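## Task

Set the cardboard box inside the bin marked F4 so that no part of it sticks out past the bin's rim. The box must not topple or finish leaning, or the task fails, and it must stay put without the robot holding it.

## Robot and tools

Robot: a Hello Robot Stretch 3 in a physics simulation, with a single arm. It has a two-wheeled base (0.33 m long, 0.34 m wide) that drives only forward/backward or turns in place, never sideways. A vertical mast carries a lift, and a telescoping arm reaches out to the robot's RIGHT side, ending in a wrist (yaw, pitch, roll) and a two-finger gripper. To move the gripper forward or back, you drive the base. Turns pivot about the point midway between the drive wheels, 0.05 m behind the front edge. With the arm retracted and the wrist folded, a turn sweeps a 0.28 m radius circle; an unfolded level wrist sticks out farther. Loose objects may occasionally get nudged by something else.

Frames: base frame has its origin on the floor between the drive wheels, x forward, y left, z up. hand_pose is reported in it, at the point where closed fingertips meet. Odometry frame is the base frame where the scene began; heading is positive leftward, -3.142 to 3.142.

Tool execute_actions takes "actions", a list run in order (empty list just returns state and images). Each action may have "robot", "steps" (integer 1 to 450 control steps at 30 per second, default 1) and "until". {"steps": n} alone waits. "robot" is one command, a list of up to 8 commands run in sequence, or {"stop": true} which brakes everything and clears the queue. A command may contain:
- "base": exactly one of {"translate_m": d} (metres, a relative offset from where the base is when that command begins, forward positive, |d| at most 1) or {"rotate_rad": d} (radians, relative turn, left/counter-clockwise positive, |d| at most 3.2).
- "joints": absolute targets by name; unnamed joints keep their old target. lift_m 0 to 1.1 (arm height on mast); arm_m 0 to 0.52 (extension); wrist_yaw_rad -1.345 to 4.42 (0 along the arm, positive toward the front, 3.0 folded over the base); wrist_pitch_rad -1.57 to 0.451 (0 level, negative tips fingers down); wrist_roll_rad -2.911 to 2.911 (0 fingers side by side); gripper_m -0.089 to 0.179 (larger is wider; real fingertip gap is about 0.007 less when nearly shut and 0.025 less when fully open, zero below 0.007); head_pan_rad -3.953 to 1.73 (0 forward, positive left, -1.57 looks along the arm); head_tilt_rad -1.53 to 0.419 (negative looks down).
- "contact_limits": {"arm_m": effort percent 1 to 100}, making that arm motion halt with contact_stop at roughly that motor effort; lower is gentler, too low halts immediately; the result shows current, default and maximum.
- In a list, {"pause_s": s} waits up to 15 s.
Motions in one command start together and keep running across later actions and while you think. A new command takes over immediately and discards the rest of an older queue. Any out-of-range value or invalid action rejects the whole call.

"until" (only alongside "steps") ends the action early. {"robot": {"status": "ended"}} waits until nothing is moving and no queue runs; the usual pattern is steps 450 with that. Fields can also be compared, e.g. {"lift_m": [">", 0.3]} or {"base_status": ["!=", "moving"]}; numbers compare as printed (three decimals, four for translate_m/rotate_rad). {"any": {"status": "ended"}} fires when any one motion or the queue finishes.

Speed: the base is fast (0.30 m/s, 1.9 rad/s) only when stowed: lift_m under 0.30, arm_m under 0.03, wrist_yaw_rad over 2.54; otherwise 0.10 m/s and 0.63 rad/s.

Gripping: to grasp, command gripper_m smaller than the object's width (smaller squeezes harder, but an overload guard weakens the grip and heavy items may slip; send a new value to re-squeeze). To let go, open to at least 0.02 beyond the touching value. The gripper reading and "done" do not confirm a hold; check the images.

Wrist safety: fold or unfold only with lift_m between 0.32 and 0.95, wrist_pitch_rad -0.4, roll near 0; once folded the lift may go down to 0.25. If yaw is below -0.4, keep pitch at -0.5 or lower.

Tipping: pushing into something rigid with the gripper above about 0.45 m can tip the robot, more so with a raised contact limit or a repeated push after a contact_stop. Don't drive while holding, hooking or pressing on something fixed. If the base snags furniture (worst when reversing), reverse the last move in small steps; if base_tilt shows a lean, free the gripper, and if still tipped lower lift_m to about 0.2.

Results (plus one image per camera: head_camera, nav_camera, wrist_camera, taken at the end): base_status with distance moved vs goal; joint_goals; joint_status; measured_speeds; refusals, queue (idle/running/done/dropped/stopped), queue_left. Status words: moving, done (within tolerance, so don't wait on '='), off_target (stuck away from goal, may still push), contact_stop (lift or arm pushed hard and went slack until commanded again), time_out, stopped, not_commanded, torque_fault (wrist servo off ~10 s, limp, refuses goals; wait with steps). Lines 'refused:', 'dropped:' (indices from 0), 'replaced:' and 'robot.on_its_own' (goal changed by the robot, slack or off joints, loads at rest, base lean of 3 degrees or more) explain problems. lidar_m: 12 distances in 30-degree sectors counter-clockwise from straight ahead (4th left, 7th behind, 10th right), in a plane 0.17 m high. wrist_depth_mm and head_depth_mm: 7x7 grids of median depth. base_tilt in degrees (forward/right positive, offset up to ~4). motor_effort in percent, bracket is peak.

zoom_image: {"camera": one of head_camera, nav_camera, wrist_camera, "region": [x0, y0, x1, y1] pixels from the top-left, at most 504 by 504} gives a closer look at the latest image.

finished_scene: {"scene": number of the current scene}; irreversible, and its result gives the next scene's task. Before calling it, make sure all motion has ended and the object rests in the bin on its own, released. Avoid drops, slams, hard hits and strong pushes; faster completion is better.

Each tool is called after ">>>" as name(argument=value, ...), one argument or row to a line, values as JSON.

## Session

>>> execute_actions(
  actions=[],
)

Scene clock: 0.00 s.
robot.base_odometry: x=+0.000 y=+0.000 heading=+0.000 (m, m, rad; robot's odometry frame)
robot.turned_by_wheels: +0.000 (rad since the last result)
robot.turned_by_imu: +0.000 (rad since the last result)
robot.base_tilt: forward=-0.9 right=-0.3 (deg)
robot.lidar_m: 0.94 0.90 0.93 0.78 0.78 0.88 1.47 2.18 1.12 0.95 0.95 1.07
robot.head_depth_mm: 1688 1539 1552 1587 1075 852 1261 / 1640 1651 1662 1671 1123 838 1721 / 1586 1598 1603 1629 1380 860 1662 / 1536 1547 1556 1584 1579 778 1604 / 1494 1498 1515 1518 1515 756 1548 / 1446 1463 1477 1474 1477 746 1152 / 1407 1417 1434 1435 1439 900 1452
robot.base_status: not_commanded
robot.joint_positions: lift_m=+0.355 arm_m=+0.003 wrist_yaw_rad=+3.074 wrist_pitch_rad=-0.472 wrist_roll_rad=-0.013 gripper_m=+0.037 head_pan_rad=+0.003 head_tilt_rad=-0.023
robot.joint_goals: lift_m=+0.355 arm_m=+0.003 wrist_yaw_rad=+3.074 wrist_pitch_rad=-0.472 wrist_roll_rad=-0.013 gripper_m=+0.037 head_pan_rad=+0.003 head_tilt_rad=-0.023
robot.joint_status: lift_m=not_commanded arm_m=not_commanded wrist_yaw_rad=not_commanded wrist_pitch_rad=not_commanded wrist_roll_rad=not_commanded gripper_m=not_commanded head_pan_rad=not_commanded head_tilt_rad=not_commanded
robot.measured_speeds: translate_m=+0.000 rotate_rad=+0.000 lift_m=+0.000 arm_m=+0.000 wrist_yaw_rad=+0.000 wrist_pitch_rad=+0.000 wrist_roll_rad=+0.000 head_pan_rad=+0.000 head_tilt_rad=+0.000
robot: refusals=0 queue=idle queue_left=0
robot.motor_effort: left_wheel=+0 right_wheel=+0 lift_m=+40 arm_m=+0 wrist_yaw_rad=+0 wrist_pitch_rad=+4 wrist_roll_rad=+0 gripper_m=+0 head_pan_rad=+0 head_tilt_rad=+2 (%)
robot.hand_pose: x=-0.0065 y=+0.0691 z=+0.3560 quat_wxyz=(+0.188, +0.688, +0.143, +0.686) (m; robot's base frame)
robot.wrist_depth_mm: 647 685 792 850 919 - - / 703 742 857 923 - - - / 753 827 - 933 977 957 950 / 771 807 - 809 790 789 759 / 698 682 675 669 677 639 630 / 586 583 598 585 552 558 542 / 514 524 - - 493 500 486
pictures: head_camera (sideways: a quarter turn clockwise sets it upright), nav_camera (sideways: a quarter turn counterclockwise sets it upright), wrist_camera
Images, in order (width x height): head_camera 896x504, nav_camera 672x504, wrist_camera 644x364.

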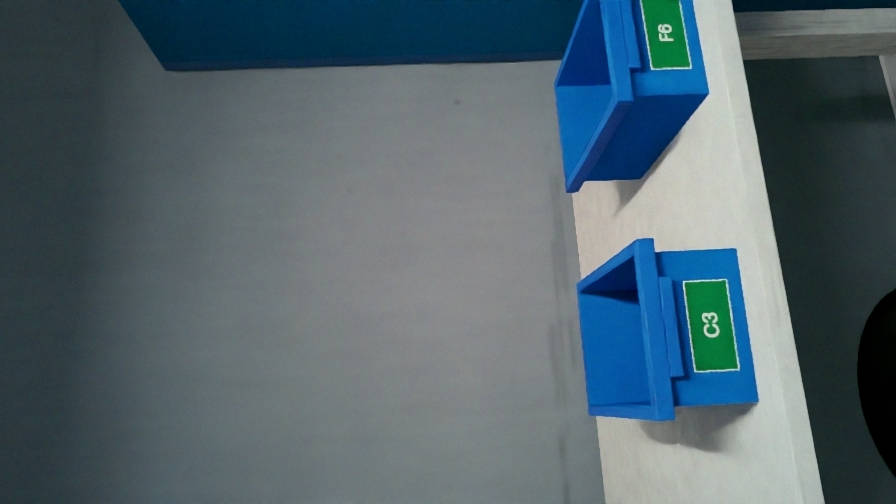

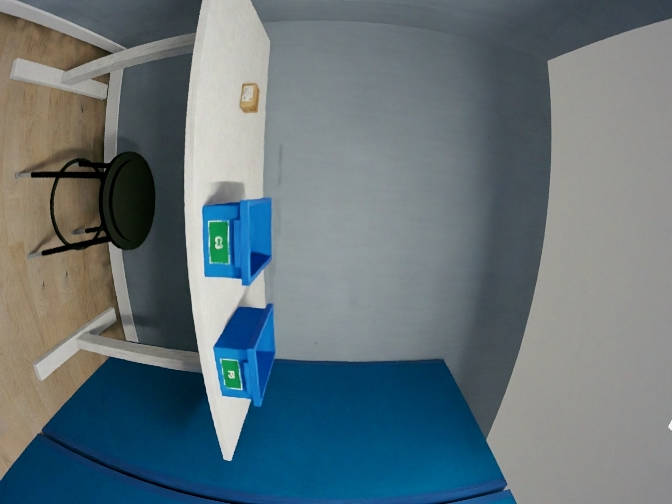

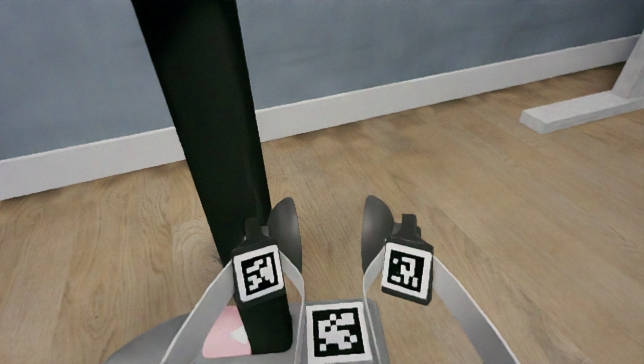

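>>> execute_actions(
  actions=[
    {"robot":{"joints":{"head_pan_rad":0.8,"head_tilt_rad":-0.5}},"steps":100,"until":{"robot":{"status":"ended"}}},
  ],
)

>>> execute_actions(
  actions=[
    {"robot":{"joints":{"head_pan_rad":-1.0,"head_tilt_rad":-0.4}},"steps":100,"until":{"robot":{"status":"ended"}}},
  ],
)

>>> execute_actions(
  actions=[
    {"robot":{"joints":{"head_pan_rad":-2.6,"head_tilt_rad":-0.4}},"steps":100,"until":{"robot":{"status":"ended"}}},
  ],
)

Scene clock: 12.00 s.
robot.base_odometry: x=+0.000 y=+0.000 heading=+0.000 (m, m, rad; robot's odometry frame)
robot.turned_by_wheels: +0.000 (rad since the last result)
robot.turned_by_imu: -0.001 (rad since the last result)
robot.base_tilt: forward=-0.8 right=-0.3 (deg)
robot.lidar_m: 0.94 0.90 0.93 0.78 0.78 0.88 1.47 2.18 1.12 0.95 0.95 1.07
robot.head_depth_mm: 1292 1382 998 1657 1798 1476 1290 / 1350 1446 1021 1746 1858 1561 1303 / 1409 1522 1025 1768 1777 1558 1318 / 1420 1534 1038 1745 1813 1532 1317 / 1234 1309 1126 1495 1614 1562 1319 / 1069 1127 1151 1269 1345 1445 1325 / 950 996 1043 1098 1153 1225 1262
robot.base_status: not_commanded
robot.joint_positions: lift_m=+0.355 arm_m=+0.003 wrist_yaw_rad=+3.074 wrist_pitch_rad=-0.472 wrist_roll_rad=-0.013 gripper_m=+0.037 head_pan_rad=+0.793 head_tilt_rad=-0.494
robot.joint_goals: lift_m=+0.355 arm_m=+0.003 wrist_yaw_rad=+3.074 wrist_pitch_rad=-0.472 wrist_roll_rad=-0.013 gripper_m=+0.037 head_pan_rad=+0.800 head_tilt_rad=-0.500
robot.joint_status: lift_m=not_commanded arm_m=not_commanded wrist_yaw_rad=not_commanded wrist_pitch_rad=not_commanded wrist_roll_rad=not_commanded gripper_m=not_commanded head_pan_rad=done head_tilt_rad=done
robot.measured_speeds: translate_m=+0.000 rotate_rad=+0.000 lift_m=+0.000 arm_m=+0.000 wrist_yaw_rad=+0.000 wrist_pitch_rad=+0.000 wrist_roll_rad=+0.000 head_pan_rad=+0.000 head_tilt_rad=+0.000
robot: refusals=0 queue=done queue_left=0
robot.motor_effort: left_wheel=+0(0) right_wheel=+1(0) lift_m=+39(39) arm_m=+0(0) wrist_yaw_rad=+0(0) wrist_pitch_rad=+4(4) wrist_roll_rad=+0(0) gripper_m=-1(1) head_pan_rad=+3(45) head_tilt_rad=-2(22) (%)
robot.hand_pose: x=-0.0065 y=+0.0691 z=+0.3560 quat_wxyz=(+0.188, +0.688, +0.143, +0.686) (m; robot's base frame)
robot.wrist_depth_mm: 648 683 763 826 945 - - / 691 742 870 919 - - - / 744 790 - 944 986 952 924 / 810 805 - 824 787 779 754 / 680 690 687 676 671 648 641 / 598 586 593 562 540 558 561 / 518 530 - - 501 487 492
pictures: head_camera (sideways: a quarter turn clockwise sets it upright), nav_camera (sideways: a quarter turn counterclockwise sets it upright), wrist_camera
Images, in order (width x height): head_camera 896x504, nav_camera 672x504, wrist_camera 644x364.

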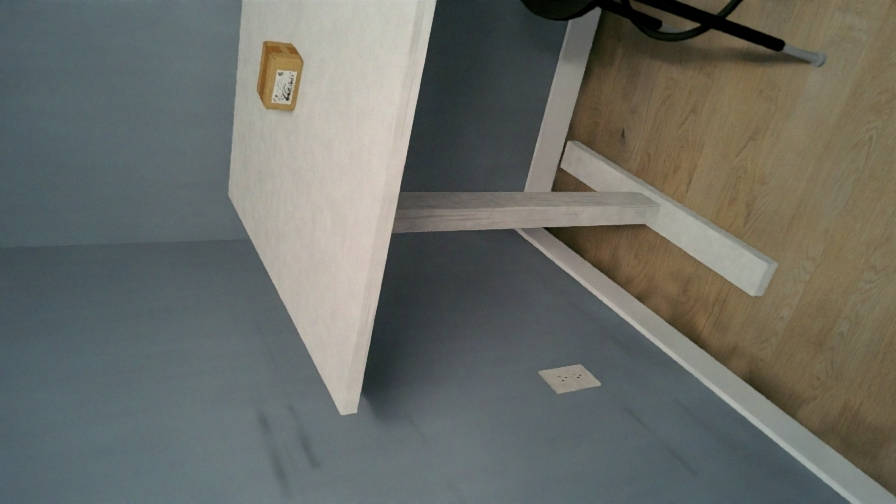

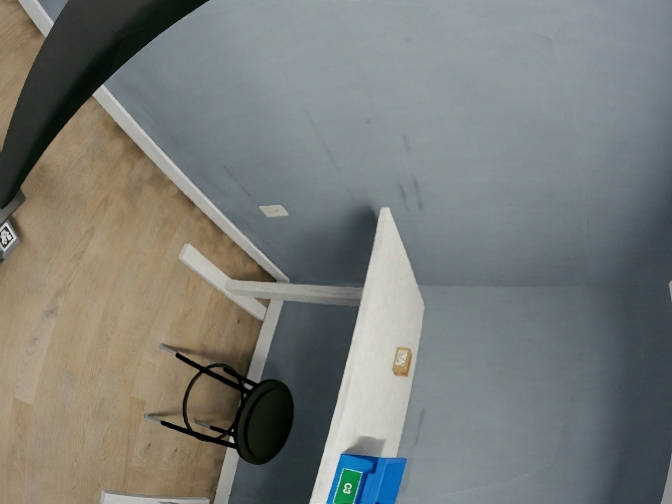

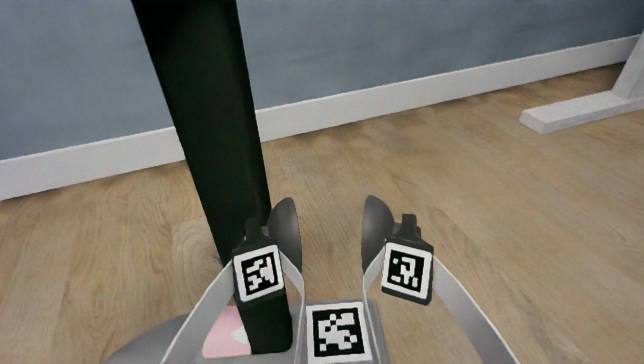

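Scene clock: 13.43 s.
robot.base_odometry: x=+0.000 y=+0.000 heading=+0.000 (m, m, rad; robot's odometry frame)
robot.turned_by_wheels: +0.000 (rad since the last result)
robot.turned_by_imu: +0.000 (rad since the last result)
robot.base_tilt: forward=-0.9 right=-0.2 (deg)
robot.lidar_m: 0.94 0.90 0.93 0.78 0.78 0.89 1.46 2.18 1.12 0.95 0.95 1.07
robot.head_depth_mm: 759 811 872 948 1032 1136 1264 / 779 837 898 975 1072 1178 1293 / 795 857 925 1008 1105 1232 1330 / 819 881 951 1042 1142 1282 1363 / 839 908 987 1082 1188 1327 1405 / 860 929 1017 1111 1234 1394 1411 / 883 960 1059 1159 1282 1447 1412
robot.base_status: not_commanded
robot.joint_positions: lift_m=+0.355 arm_m=+0.003 wrist_yaw_rad=+3.074 wrist_pitch_rad=-0.472 wrist_roll_rad=-0.013 gripper_m=+0.037 head_pan_rad=-0.993 head_tilt_rad=-0.409
robot.joint_goals: lift_m=+0.355 arm_m=+0.003 wrist_yaw_rad=+3.074 wrist_pitch_rad=-0.472 wrist_roll_rad=-0.013 gripper_m=+0.037 head_pan_rad=-1.000 head_tilt_rad=-0.400
robot.joint_status: lift_m=not_commanded arm_m=not_commanded wrist_yaw_rad=not_commanded wrist_pitch_rad=not_commanded wrist_roll_rad=not_commanded gripper_m=not_commanded head_pan_rad=done head_tilt_rad=done
robot.measured_speeds: translate_m=+0.000 rotate_rad=+0.000 lift_m=+0.000 arm_m=+0.000 wrist_yaw_rad=+0.000 wrist_pitch_rad=+0.000 wrist_roll_rad=+0.000 head_pan_rad=+0.000 head_tilt_rad=+0.000
robot: refusals=0 queue=done queue_left=0
robot.motor_effort: left_wheel=+0(0) right_wheel=+1(1) lift_m=+39(39) arm_m=+0(0) wrist_yaw_rad=+0(0) wrist_pitch_rad=+4(4) wrist_roll_rad=+0(0) gripper_m=-2(0) head_pan_rad=-4(49) head_tilt_rad=+3(12) (%)
robot.hand_pose: x=-0.0065 y=+0.0691 z=+0.3560 quat_wxyz=(+0.188, +0.688, +0.143, +0.686) (m; robot's base frame)
robot.wrist_depth_mm: 646 678 772 827 919 - - / 689 745 858 928 - - - / 758 808 - 947 974 954 927 / 776 810 - 783 801 775 768 / 690 690 685 662 676 656 637 / 607 583 591 580 546 572 556 / 513 524 - - 496 491 487
pictures: head_camera (sideways: a quarter turn clockwise sets it upright), nav_camera (sideways: a quarter turn counterclockwise sets it upright), wrist_camera
Images, in order (width x height): head_camera 896x504, nav_camera 672x504, wrist_camera 644x364.

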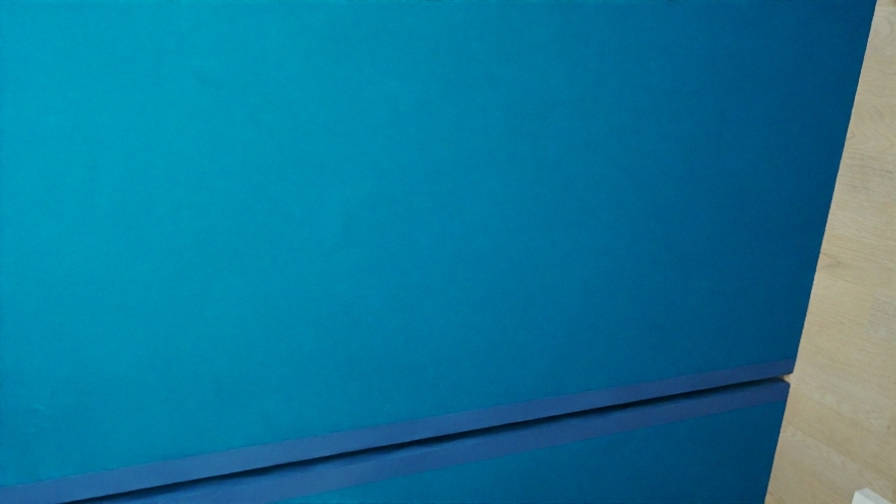

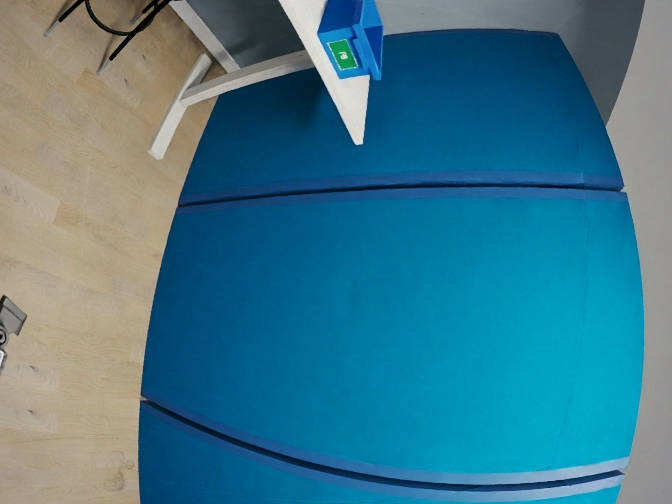

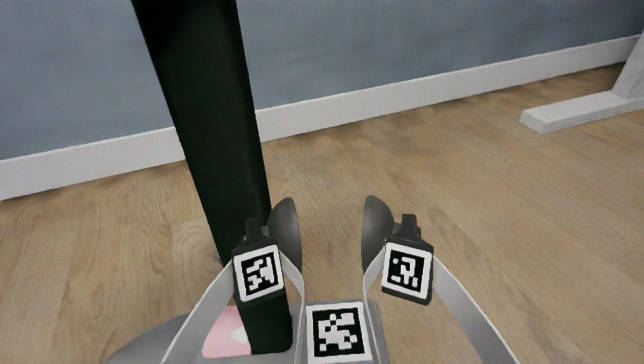

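Scene clock: 14.77 s.
robot.base_odometry: x=+0.000 y=+0.000 heading=+0.000 (m, m, rad; robot's odometry frame)
robot.turned_by_wheels: +0.000 (rad since the last result)
robot.turned_by_imu: +0.000 (rad since the last result)
robot.base_tilt: forward=-0.9 right=-0.2 (deg)
robot.lidar_m: 0.95 0.90 0.93 0.78 0.78 0.88 1.47 2.18 1.13 0.94 0.94 1.07
robot.head_depth_mm: 1805 1945 2073 2249 2139 1675 1371 / 1839 1991 2132 2320 2153 1673 1380 / 1886 2034 2205 2396 2160 1680 1390 / 1939 2092 2289 2478 2204 1696 1399 / 1991 2154 2320 2566 2221 1709 1403 / 2039 2201 2398 2635 2242 1728 1415 / 2088 2280 2471 2678 2141 1683 1411
robot.base_status: not_commanded
robot.joint_positions: lift_m=+0.355 arm_m=+0.003 wrist_yaw_rad=+3.074 wrist_pitch_rad=-0.472 wrist_roll_rad=-0.013 gripper_m=+0.037 head_pan_rad=-2.593 head_tilt_rad=-0.409
robot.joint_goals: lift_m=+0.355 arm_m=+0.003 wrist_yaw_rad=+3.074 wrist_pitch_rad=-0.472 wrist_roll_rad=-0.013 gripper_m=+0.037 head_pan_rad=-2.600 head_tilt_rad=-0.400
robot.joint_status: lift_m=not_commanded arm_m=not_commanded wrist_yaw_rad=not_commanded wrist_pitch_rad=not_commanded wrist_roll_rad=not_commanded gripper_m=not_commanded head_pan_rad=done head_tilt_rad=done
robot.measured_speeds: translate_m=+0.000 rotate_rad=+0.000 lift_m=+0.000 arm_m=+0.000 wrist_yaw_rad=+0.000 wrist_pitch_rad=+0.000 wrist_roll_rad=+0.000 head_pan_rad=+0.000 head_tilt_rad=+0.000
robot: refusals=0 queue=done queue_left=0
robot.motor_effort: left_wheel=+0(0) right_wheel=+0(1) lift_m=+39(39) arm_m=+0(0) wrist_yaw_rad=+0(0) wrist_pitch_rad=+4(4) wrist_roll_rad=+0(0) gripper_m=-1(0) head_pan_rad=-4(46) head_tilt_rad=+3(4) (%)
robot.hand_pose: x=-0.0065 y=+0.0691 z=+0.3560 quat_wxyz=(+0.188, +0.688, +0.143, +0.686) (m; robot's base frame)
robot.wrist_depth_mm: 651 690 771 818 939 - - / 691 744 868 911 - - - / 745 809 - 953 970 976 937 / 777 826 - 793 788 772 768 / 702 680 669 666 691 650 643 / 592 590 601 576 539 555 562 / 511 523 - - 500 498 493
pictures: head_camera (sideways: a quarter turn clockwise sets it upright), nav_camera (sideways: a quarter turn counterclockwise sets it upright), wrist_camera
Images, in order (width x height): head_camera 896x504, nav_camera 672x504, wrist_camera 644x364.

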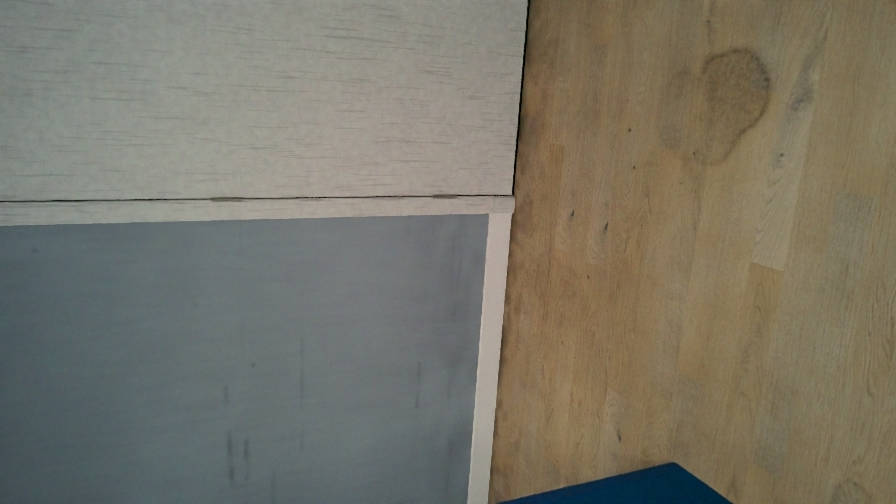

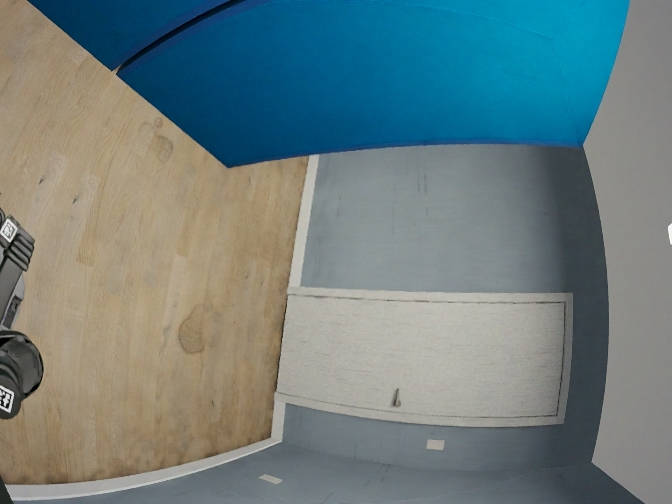

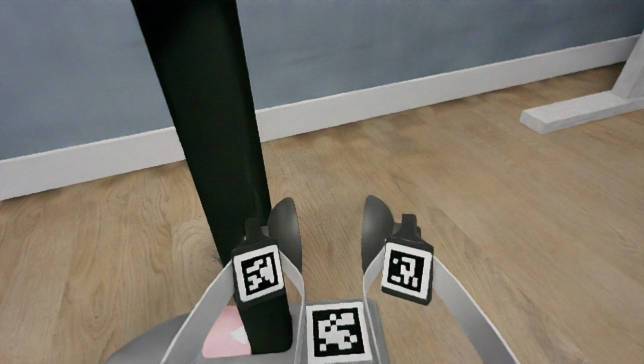

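>>> execute_actions(
  actions=[
    {"robot":{"joints":{"head_pan_rad":-0.15,"head_tilt_rad":-0.55}},"steps":100,"until":{"robot":{"status":"ended"}}},
  ],
)

Scene clock: 20.00 s.
robot.base_odometry: x=+0.000 y=+0.000 heading=+0.000 (m, m, rad; robot's odometry frame)
robot.turned_by_wheels: +0.000 (rad since the last result)
robot.turned_by_imu: -0.001 (rad since the last result)
robot.base_tilt: forward=-0.9 right=-0.2 (deg)
robot.lidar_m: 0.94 0.90 0.93 0.78 0.78 0.88 1.47 2.18 1.12 0.95 0.95 1.07
robot.head_depth_mm: 1159 1222 1283 1435 1565 1485 1256 / 1301 1339 1061 1679 1765 1501 1264 / 1487 1090 895 1884 1695 1507 1264 / 1480 1095 905 1988 1849 1498 1274 / 1402 1433 918 1870 1871 1482 1283 / 1348 1423 790 1735 1417 1490 1294 / 1294 1362 756 1288 1152 1541 1285
robot.base_status: not_commanded
robot.joint_positions: lift_m=+0.355 arm_m=+0.003 wrist_yaw_rad=+3.074 wrist_pitch_rad=-0.472 wrist_roll_rad=-0.013 gripper_m=+0.037 head_pan_rad=-0.157 head_tilt_rad=-0.543
robot.joint_goals: lift_m=+0.355 arm_m=+0.003 wrist_yaw_rad=+3.074 wrist_pitch_rad=-0.472 wrist_roll_rad=-0.013 gripper_m=+0.037 head_pan_rad=-0.150 head_tilt_rad=-0.550
robot.joint_status: lift_m=not_commanded arm_m=not_commanded wrist_yaw_rad=not_commanded wrist_pitch_rad=not_commanded wrist_roll_rad=not_commanded gripper_m=not_commanded head_pan_rad=done head_tilt_rad=done
robot.measured_speeds: translate_m=+0.000 rotate_rad=+0.000 lift_m=+0.000 arm_m=+0.000 wrist_yaw_rad=+0.000 wrist_pitch_rad=+0.000 wrist_roll_rad=+0.000 head_pan_rad=+0.000 head_tilt_rad=+0.000
robot: refusals=0 queue=done queue_left=0
robot.motor_effort: left_wheel=+0(0) right_wheel=+1(1) lift_m=+40(39) arm_m=-1(0) wrist_yaw_rad=+0(0) wrist_pitch_rad=+4(4) wrist_roll_rad=+0(0) gripper_m=-1(1) head_pan_rad=+3(47) head_tilt_rad=-3(13) (%)
robot.hand_pose: x=-0.0065 y=+0.0691 z=+0.3560 quat_wxyz=(+0.188, +0.688, +0.143, +0.686) (m; robot's base frame)
robot.wrist_depth_mm: 643 678 802 829 956 - - / 698 745 849 928 - - - / 724 808 - 960 978 944 928 / 787 820 - 802 783 772 764 / 690 694 669 669 679 652 638 / 601 579 601 574 546 551 553 / 523 529 - - 491 493 487
pictures: head_camera (sideways: a quarter turn clockwise sets it upright), nav_camera (sideways: a quarter turn counterclockwise sets it upright), wrist_camera
Images, in order (width x height): head_camera 896x504, nav_camera 672x504, wrist_camera 644x364.

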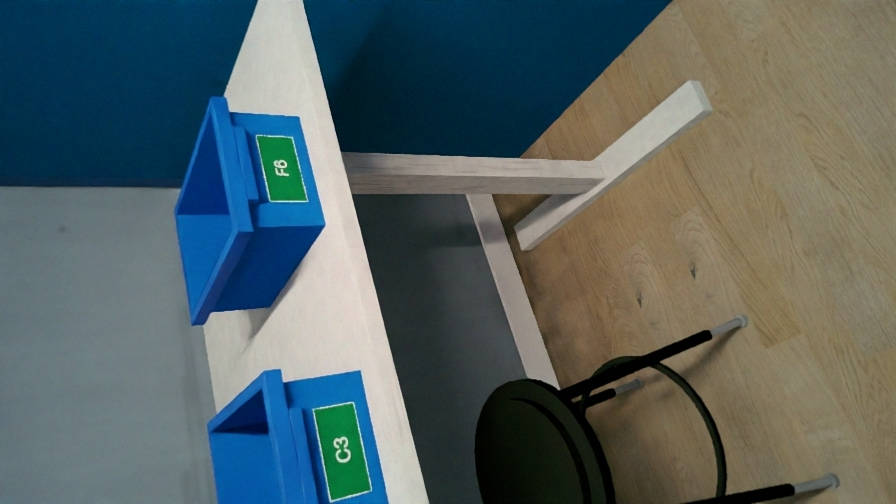

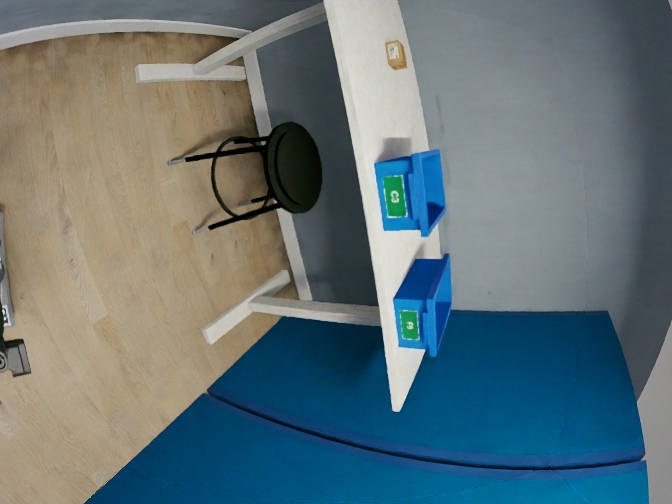

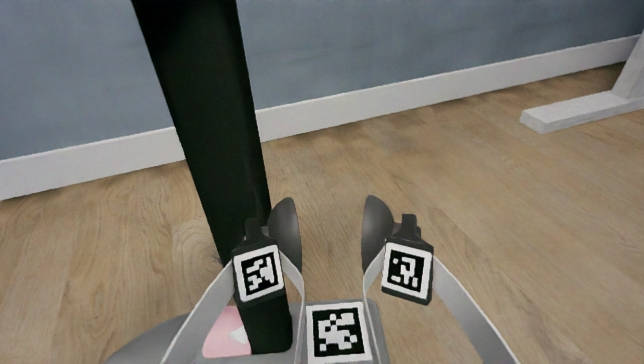

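>>> execute_actions(
  actions=[
    {"robot":{"joints":{"head_pan_rad":-3.7,"head_tilt_rad":-0.45}},"steps":100,"until":{"robot":{"status":"ended"}}},
  ],
)

>>> execute_actions(
  actions=[
    {"robot":{"joints":{"head_pan_rad":-1.9,"head_tilt_rad":0.1}},"steps":100,"until":{"robot":{"status":"ended"}}},
  ],
)

Scene clock: 26.90 s.
robot.base_odometry: x=+0.000 y=+0.000 heading=+0.000 (m, m, rad; robot's odometry frame)
robot.turned_by_wheels: +0.000 (rad since the last result)
robot.turned_by_imu: -0.001 (rad since the last result)
robot.base_tilt: forward=-0.9 right=-0.3 (deg)
robot.lidar_m: 0.94 0.90 0.93 0.78 0.78 0.88 1.47 2.19 1.12 0.95 0.94 1.07
robot.head_depth_mm: 694 744 802 870 948 1046 1160 / 739 800 863 945 1040 1153 1261 / 794 859 941 1029 1147 1291 1343 / 857 940 1025 1137 1292 1443 1340 / 923 1025 1135 1275 1455 1579 1341 / 1006 1129 1266 1441 1667 1643 1362 / 1126 1257 1431 1648 1910 1652 1365
robot.base_status: not_commanded
robot.joint_positions: lift_m=+0.355 arm_m=+0.003 wrist_yaw_rad=+3.074 wrist_pitch_rad=-0.472 wrist_roll_rad=-0.013 gripper_m=+0.037 head_pan_rad=-3.693 head_tilt_rad=-0.458
robot.joint_goals: lift_m=+0.355 arm_m=+0.003 wrist_yaw_rad=+3.074 wrist_pitch_rad=-0.472 wrist_roll_rad=-0.013 gripper_m=+0.037 head_pan_rad=-3.700 head_tilt_rad=-0.450
robot.joint_status: lift_m=not_commanded arm_m=not_commanded wrist_yaw_rad=not_commanded wrist_pitch_rad=not_commanded wrist_roll_rad=not_commanded gripper_m=not_commanded head_pan_rad=done head_tilt_rad=done
robot.measured_speeds: translate_m=+0.000 rotate_rad=+0.000 lift_m=+0.000 arm_m=+0.000 wrist_yaw_rad=+0.000 wrist_pitch_rad=+0.000 wrist_roll_rad=+0.000 head_pan_rad=+0.000 head_tilt_rad=+0.000
robot: refusals=0 queue=done queue_left=0
robot.motor_effort: left_wheel=+0(0) right_wheel=+0(0) lift_m=+39(39) arm_m=-1(1) wrist_yaw_rad=+0(1) wrist_pitch_rad=+4(4) wrist_roll_rad=+0(0) gripper_m=-1(1) head_pan_rad=-4(47) head_tilt_rad=+2(11) (%)
robot.hand_pose: x=-0.0065 y=+0.0691 z=+0.3560 quat_wxyz=(+0.188, +0.688, +0.143, +0.686) (m; robot's base frame)
robot.wrist_depth_mm: 652 698 788 840 934 - - / 698 761 842 937 - - - / 747 811 - 960 969 971 943 / 780 827 - 811 792 777 750 / 712 689 680 672 664 634 644 / 588 580 600 572 554 558 550 / 510 526 - - 494 494 492
pictures: head_camera (sideways: a quarter turn clockwise sets it upright), nav_camera (sideways: a quarter turn counterclockwise sets it upright), wrist_camera
Images, in order (width x height): head_camera 896x504, nav_camera 672x504, wrist_camera 644x364.

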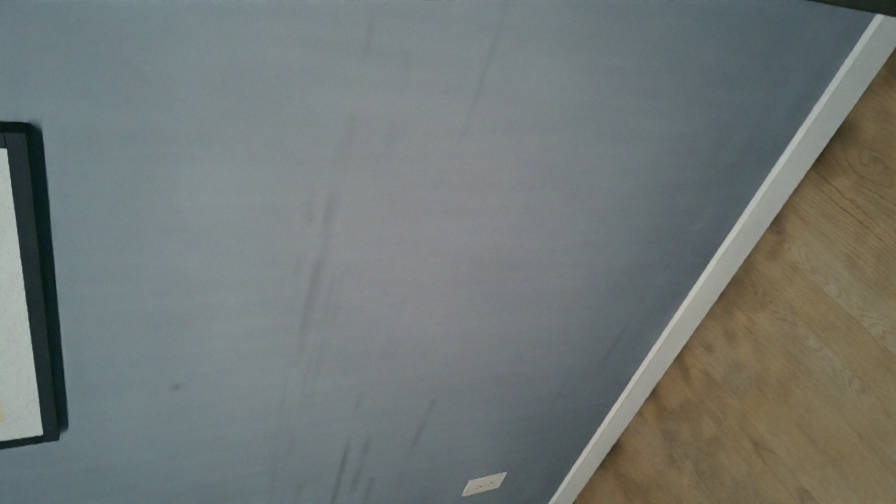

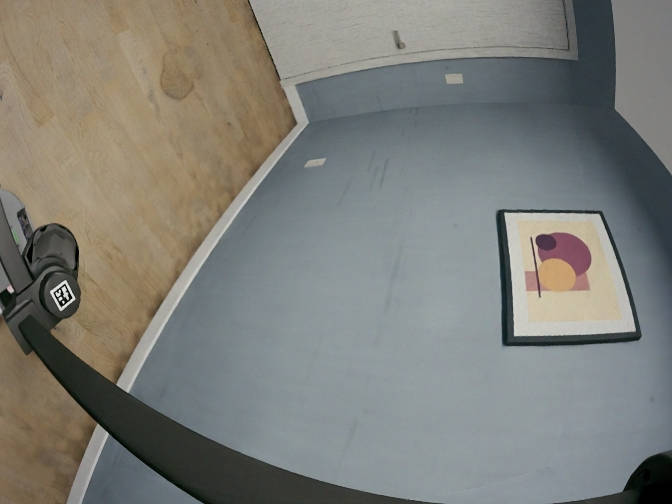

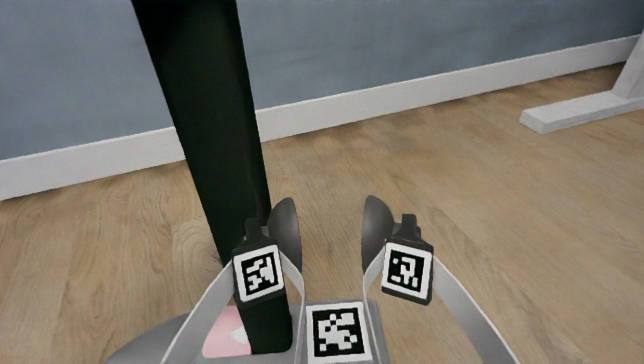

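Scene clock: 28.33 s.
robot.base_odometry: x=+0.000 y=+0.000 heading=+0.000 (m, m, rad; robot's odometry frame)
robot.turned_by_wheels: +0.000 (rad since the last result)
robot.turned_by_imu: +0.000 (rad since the last result)
robot.base_tilt: forward=-0.9 right=-0.3 (deg)
robot.lidar_m: 0.94 0.90 0.93 0.78 0.78 0.88 1.47 2.19 1.13 0.95 0.95 1.07
robot.head_depth_mm: 1835 2496 2486 2502 1436 1409 1385 / 1820 2191 1372 1336 1311 1290 1265 / 1812 1299 1247 1233 1212 1192 1166 / 1792 1181 1154 1137 1113 1107 1081 / 1782 1093 1068 1058 1036 1024 1014 / 1700 1013 1000 985 969 962 949 / 1626 963 949 938 924 923 890
robot.base_status: not_commanded
robot.joint_positions: lift_m=+0.355 arm_m=+0.003 wrist_yaw_rad=+3.074 wrist_pitch_rad=-0.472 wrist_roll_rad=-0.013 gripper_m=+0.037 head_pan_rad=-1.907 head_tilt_rad=+0.085
robot.joint_goals: lift_m=+0.355 arm_m=+0.003 wrist_yaw_rad=+3.074 wrist_pitch_rad=-0.472 wrist_roll_rad=-0.013 gripper_m=+0.037 head_pan_rad=-1.900 head_tilt_rad=+0.100
robot.joint_status: lift_m=not_commanded arm_m=not_commanded wrist_yaw_rad=not_commanded wrist_pitch_rad=not_commanded wrist_roll_rad=not_commanded gripper_m=not_commanded head_pan_rad=done head_tilt_rad=done
robot.measured_speeds: translate_m=+0.000 rotate_rad=+0.000 lift_m=+0.000 arm_m=+0.000 wrist_yaw_rad=+0.000 wrist_pitch_rad=+0.000 wrist_roll_rad=+0.000 head_pan_rad=+0.000 head_tilt_rad=+0.000
robot: refusals=0 queue=done queue_left=0
robot.motor_effort: left_wheel=+0(0) right_wheel=+1(1) lift_m=+40(40) arm_m=+0(0) wrist_yaw_rad=+0(0) wrist_pitch_rad=+4(4) wrist_roll_rad=+0(0) gripper_m=-1(0) head_pan_rad=+3(46) head_tilt_rad=+5(28) (%)
robot.hand_pose: x=-0.0065 y=+0.0691 z=+0.3560 quat_wxyz=(+0.188, +0.688, +0.143, +0.686) (m; robot's base frame)
robot.wrist_depth_mm: 651 683 775 837 929 - - / 693 744 860 929 - - - / 752 804 - 959 964 951 924 / 784 829 - 798 780 782 773 / 711 691 690 662 671 638 646 / 580 590 595 570 541 560 555 / 516 530 - - 496 491 488
pictures: head_camera (sideways: a quarter turn clockwise sets it upright), nav_camera (sideways: a quarter turn counterclockwise sets it upright), wrist_camera
Images, in order (width x height): head_camera 896x504, nav_camera 672x504, wrist_camera 644x364.

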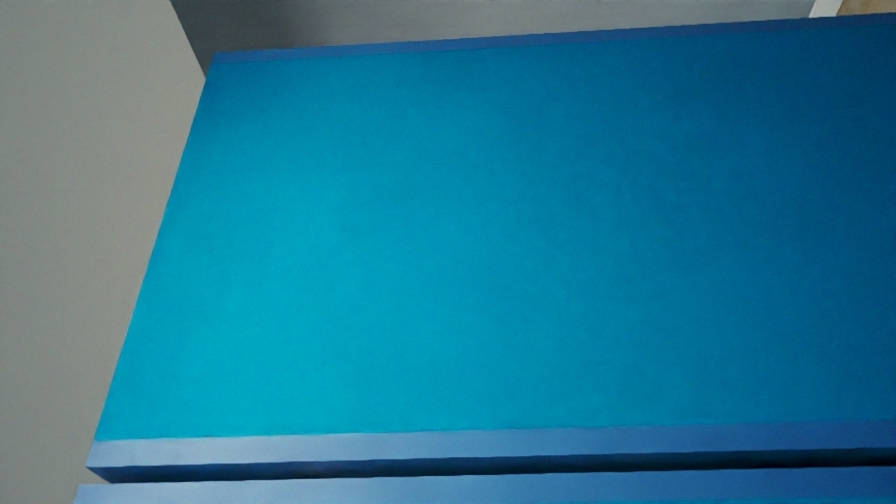

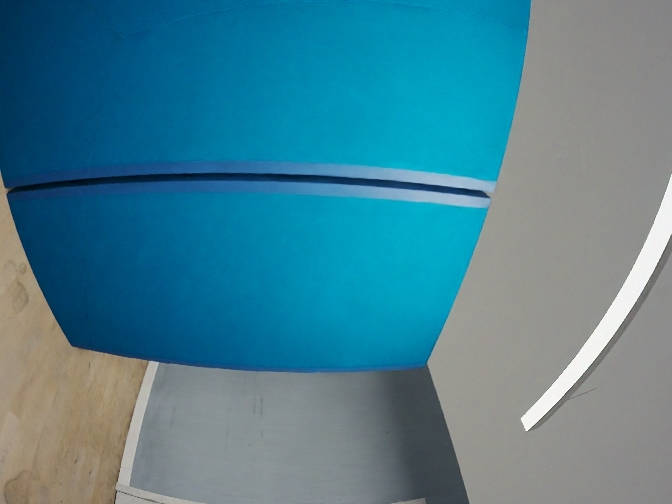

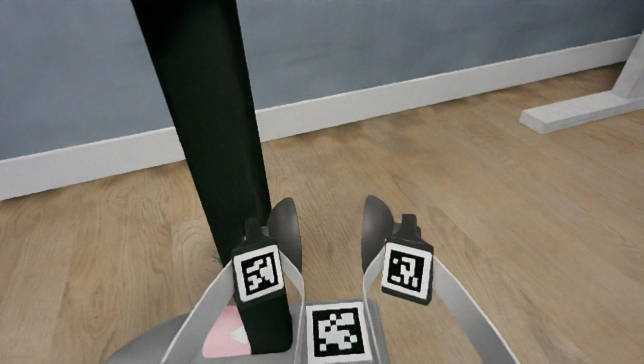

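>>> execute_actions(
  actions=[
    {"robot":[{"joints":{"lift_m":0.28}},{"base":{"translate_m":0.15},"joints":{"head_pan_rad":-1.57,"head_tilt_rad":-0.5}},{"base":{"rotate_rad":1.571}},{"joints":{"lift_m":0.6,"wrist_pitch_rad":-0.4}},{"base":{"translate_m":0.45},"joints":{"wrist_yaw_rad":1.6,"gripper_m":0.15}},{"joints":{"lift_m":1.0}},{"joints":{"wrist_yaw_rad":0,"wrist_pitch_rad":0}}],"steps":450,"until":{"robot":{"status":"ended"}}},
    {"steps":300,"until":{"robot":{"status":"ended"}}},
  ],
)

Scene clock: 93.37 s.
robot.base_odometry: x=+0.150 y=+0.450 heading=+1.571 (m, m, rad; robot's odometry frame)
robot.turned_by_wheels: +1.571 (rad since the last result)
robot.turned_by_imu: +1.548 (rad since the last result)
robot.base_tilt: forward=-0.7 right=-0.3 (deg)
robot.lidar_m: 0.40 0.40 0.45 0.74 2.46 1.58 1.33 1.33 0.87 0.68 0.82 0.48
robot.head_depth_mm: 1245 1357 761 716 - - - / 1206 1315 871 756 - - - / 1163 1268 1023 - - - - / 1133 1227 1036 774 1620 1540 1313 / 1092 1192 1054 742 597 1586 1321 / 1062 1154 1069 716 579 1595 1325 / 1036 1110 1082 723 560 1431 1228
robot.base_status: done (translate_m +0.4500 of +0.4500)
robot.joint_positions: lift_m=+1.000 arm_m=+0.003 wrist_yaw_rad=+0.002 wrist_pitch_rad=-0.025 wrist_roll_rad=-0.013 gripper_m=+0.150 head_pan_rad=-1.577 head_tilt_rad=-0.495
robot.joint_goals: lift_m=+1.000 arm_m=+0.003 wrist_yaw_rad=+0.000 wrist_pitch_rad=+0.000 wrist_roll_rad=-0.013 gripper_m=+0.150 head_pan_rad=-1.570 head_tilt_rad=-0.500
robot.joint_status: lift_m=done arm_m=not_commanded wrist_yaw_rad=done wrist_pitch_rad=done wrist_roll_rad=not_commanded gripper_m=done head_pan_rad=done head_tilt_rad=done
robot.measured_speeds: translate_m=+0.000 rotate_rad=+0.000 lift_m=+0.000 arm_m=+0.000 wrist_yaw_rad=+0.000 wrist_pitch_rad=+0.000 wrist_roll_rad=+0.000 head_pan_rad=+0.000 head_tilt_rad=+0.000
robot: refusals=0 queue=done queue_left=0
robot.motor_effort: left_wheel=-2(8) right_wheel=+2(7) lift_m=+44(46) arm_m=-1(1) wrist_yaw_rad=-3(3) wrist_pitch_rad=+8(7) wrist_roll_rad=+0(0) gripper_m=+0(88) head_pan_rad=+3(27) head_tilt_rad=-2(25) (%)
robot.hand_pose: x=-0.0208 y=-0.4032 z=+1.1081 quat_wxyz=(+0.712, +0.010, -0.702, -0.008) (m; robot's base frame)
robot.wrist_depth_mm: 852 886 954 - - - - / 886 931 973 - - - - / 896 965 - - - - - / 917 976 - - 812 589 494 / 710 722 619 612 604 498 417 / 463 - 448 442 432 402 432 / 358 349 345 344 333 362 -
pictures: head_camera (sideways: a quarter turn clockwise sets it upright), nav_camera (sideways: a quarter turn counterclockwise sets it upright), wrist_camera
Images, in order (width x height): head_camera 896x504, nav_camera 672x504, wrist_camera 644x364.

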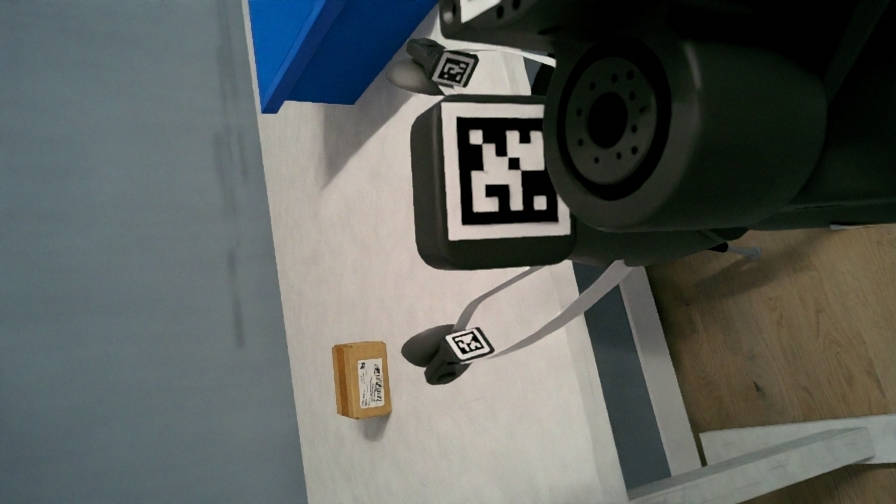

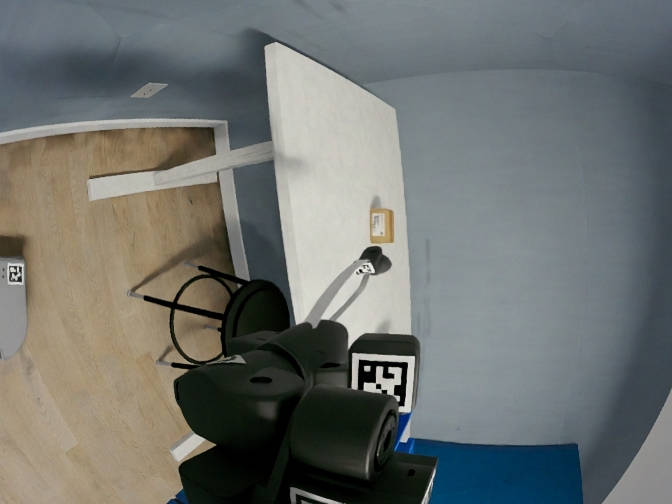

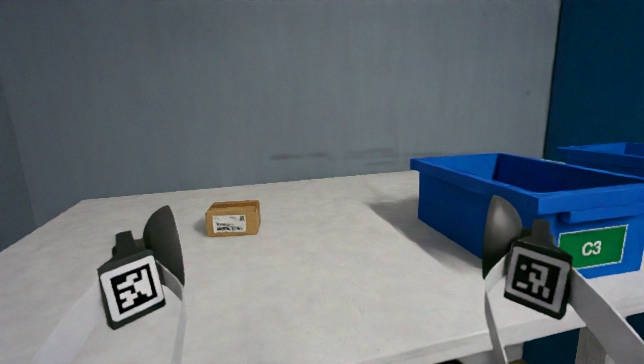

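>>> execute_actions(
  actions=[
    {"robot":{"base":{"translate_m":0.2},"joints":{"lift_m":0.9,"arm_m":0.2}},"steps":300,"until":{"robot":{"status":"ended"}}},
  ],
)

Scene clock: 105.33 s.
robot.base_odometry: x=+0.150 y=+0.650 heading=+1.571 (m, m, rad; robot's odometry frame)
robot.turned_by_wheels: +0.000 (rad since the last result)
robot.turned_by_imu: -0.002 (rad since the last result)
robot.base_tilt: forward=-0.9 right=-0.2 (deg)
robot.lidar_m: 0.21 0.21 0.24 0.39 2.55 1.81 1.52 1.52 0.73 0.76 0.47 0.25
robot.head_depth_mm: 1185 1301 992 747 - 1467 1237 / 1141 1257 1009 777 - 1478 1297 / 1110 1208 1020 - - 1524 1307 / 1074 1170 1039 768 540 1560 1315 / 1042 1127 1054 709 535 1530 1230 / 1009 1090 1069 717 538 1505 1324 / 980 1052 1083 721 543 1478 1276
robot.base_status: done (translate_m +0.2000 of +0.2000)
robot.joint_positions: lift_m=+0.900 arm_m=+0.200 wrist_yaw_rad=+0.001 wrist_pitch_rad=-0.023 wrist_roll_rad=-0.013 gripper_m=+0.150 head_pan_rad=-1.577 head_tilt_rad=-0.495
robot.joint_goals: lift_m=+0.900 arm_m=+0.200 wrist_yaw_rad=+0.000 wrist_pitch_rad=+0.000 wrist_roll_rad=-0.013 gripper_m=+0.150 head_pan_rad=-1.570 head_tilt_rad=-0.500
robot.joint_status: lift_m=done arm_m=done wrist_yaw_rad=done wrist_pitch_rad=done wrist_roll_rad=not_commanded gripper_m=done head_pan_rad=done head_tilt_rad=done
robot.measured_speeds: translate_m=+0.000 rotate_rad=+0.000 lift_m=+0.000 arm_m=+0.000 wrist_yaw_rad=+0.000 wrist_pitch_rad=+0.000 wrist_roll_rad=+0.000 head_pan_rad=+0.000 head_tilt_rad=+0.000
robot: refusals=0 queue=done queue_left=0
robot.motor_effort: left_wheel=-2(3) right_wheel=+2(6) lift_m=+35(43) arm_m=+2(3) wrist_yaw_rad=-1(3) wrist_pitch_rad=+7(8) wrist_roll_rad=+0(0) gripper_m=-1(0) head_pan_rad=+3(3) head_tilt_rad=-2(2) (%)
robot.hand_pose: x=-0.0212 y=-0.6003 z=+1.0088 quat_wxyz=(+0.712, +0.009, -0.702, -0.008) (m; robot's base frame)
robot.wrist_depth_mm: 649 694 723 792 863 913 - / 664 711 763 822 895 982 - / 693 729 783 855 920 - - / 687 634 602 402 549 544 457 / 368 397 351 344 335 353 321 / 256 - 250 244 241 226 244 / 202 195 193 189 187 185 184
pictures: head_camera (sideways: a quarter turn clockwise sets it upright), nav_camera (sideways: a quarter turn counterclockwise sets it upright), wrist_camera
Images, in order (width x height): head_camera 896x504, nav_camera 672x504, wrist_camera 644x364.

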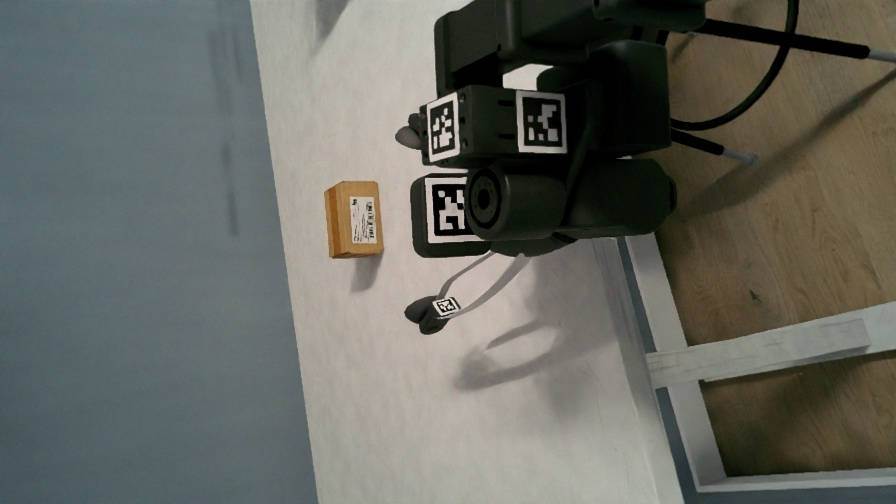

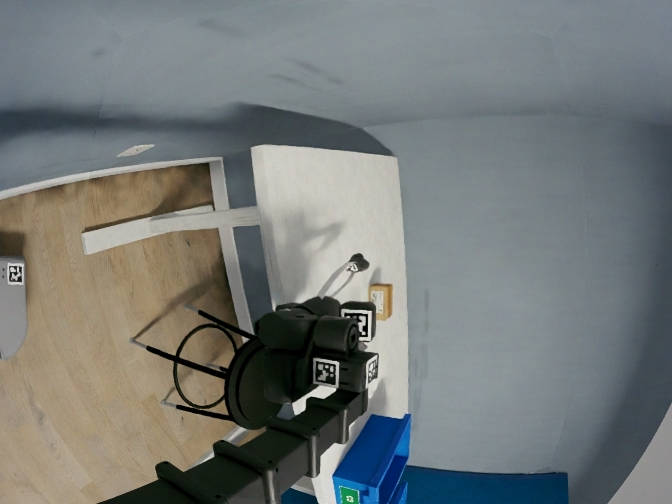

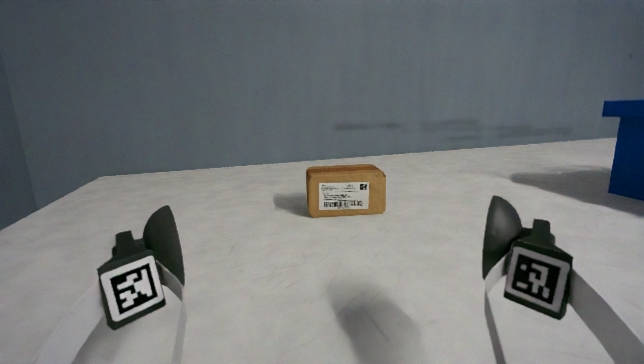

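>>> execute_actions(
  actions=[
    {"robot":[{"base":{"translate_m":-0.015},"joints":{"lift_m":0.86,"arm_m":0.36}}],"steps":300,"until":{"robot":{"status":"ended"}}},
  ],
)

Scene clock: 120.03 s.
robot.base_odometry: x=+0.150 y=+0.635 heading=+1.571 (m, m, rad; robot's odometry frame)
robot.turned_by_wheels: +0.000 (rad since the last result)
robot.turned_by_imu: -0.005 (rad since the last result)
robot.base_tilt: forward=-0.8 right=-0.2 (deg)
robot.lidar_m: 0.23 0.23 0.25 0.42 2.54 1.80 1.51 1.50 0.73 0.76 0.51 0.27
robot.head_depth_mm: 1198 1314 995 745 - 1449 1237 / 1152 1265 1079 - 584 1516 1300 / 1109 1216 1094 - 566 1562 1300 / 1082 1173 1104 673 549 1578 1309 / 1046 1132 1055 708 535 1594 1258 / 1015 1099 1073 715 537 1424 1309 / 987 1056 1085 722 541 1509 1315
robot.base_status: done (translate_m -0.0150 of -0.0150)
robot.joint_positions: lift_m=+0.880 arm_m=+0.360 wrist_yaw_rad=+0.001 wrist_pitch_rad=-0.008 wrist_roll_rad=-0.011 gripper_m=+0.150 head_pan_rad=-1.577 head_tilt_rad=-0.495
robot.joint_goals: lift_m=+0.880 arm_m=+0.360 wrist_yaw_rad=+0.000 wrist_pitch_rad=+0.000 wrist_roll_rad=-0.011 gripper_m=+0.150 head_pan_rad=-1.570 head_tilt_rad=-0.500
robot.joint_status: lift_m=contact_stop arm_m=done wrist_yaw_rad=done wrist_pitch_rad=done wrist_roll_rad=not_commanded gripper_m=done head_pan_rad=done head_tilt_rad=done
robot.measured_speeds: translate_m=+0.000 rotate_rad=+0.000 lift_m=+0.000 arm_m=+0.000 wrist_yaw_rad=+0.000 wrist_pitch_rad=+0.000 wrist_roll_rad=+0.000 head_pan_rad=+0.000 head_tilt_rad=+0.000
robot: refusals=0 queue=dropped queue_left=0
robot.on_its_own: lift_m is slack since a contact_stop, until your next command for it (your +0.860 is given up)
robot.motor_effort: left_wheel=-1(6) right_wheel=+2(10) lift_m=+39(39) arm_m=+3(6) wrist_yaw_rad=-1(2) wrist_pitch_rad=+3(19) wrist_roll_rad=-1(9) gripper_m=+0(1) head_pan_rad=+3(3) head_tilt_rad=-2(1) (%)
robot.hand_pose: x=-0.0212 y=-0.7607 z=+0.9926 quat_wxyz=(+0.711, +0.003, -0.703, -0.003) (m; robot's base frame)
robot.wrist_depth_mm: 532 570 597 639 695 759 849 / 535 577 614 677 729 789 888 / 557 584 633 699 768 833 895 / 559 594 556 529 500 486 466 / 331 353 312 227 275 316 287 / 226 - 218 215 210 197 215 / 183 171 167 165 163 161 159
pictures: head_camera (sideways: a quarter turn clockwise sets it upright), nav_camera (sideways: a quarter turn counterclockwise sets it upright), wrist_camera
Images, in order (width x height): head_camera 896x504, nav_camera 672x504, wrist_camera 644x364.

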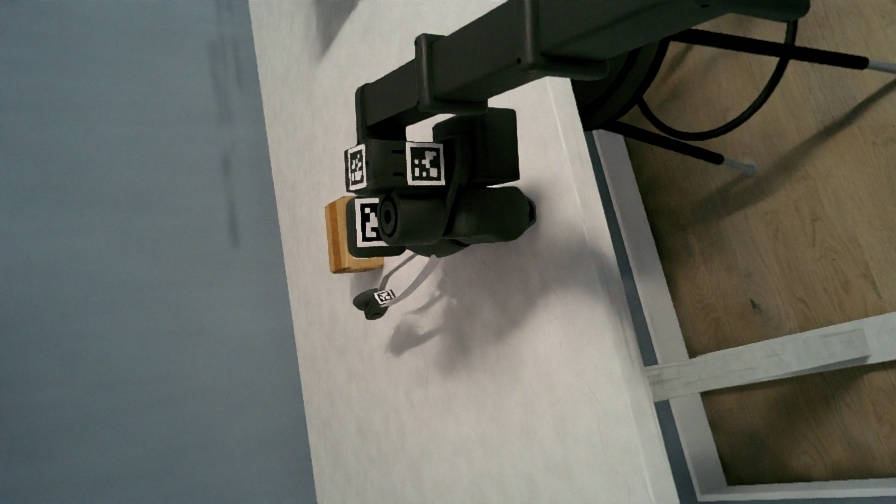

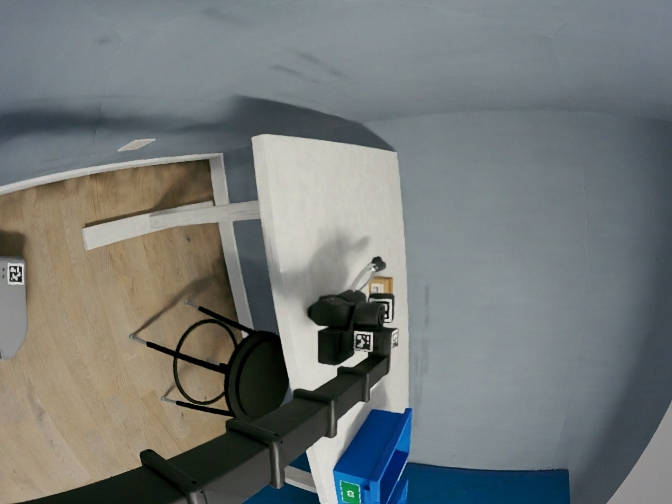

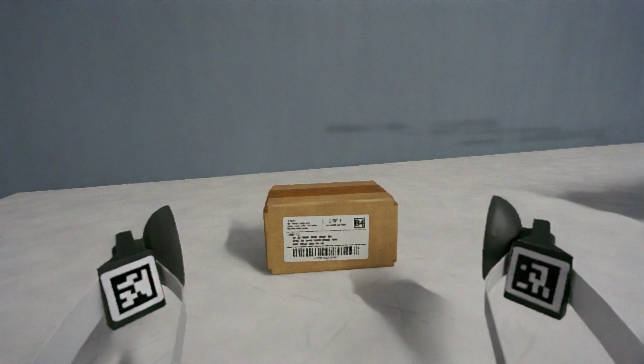

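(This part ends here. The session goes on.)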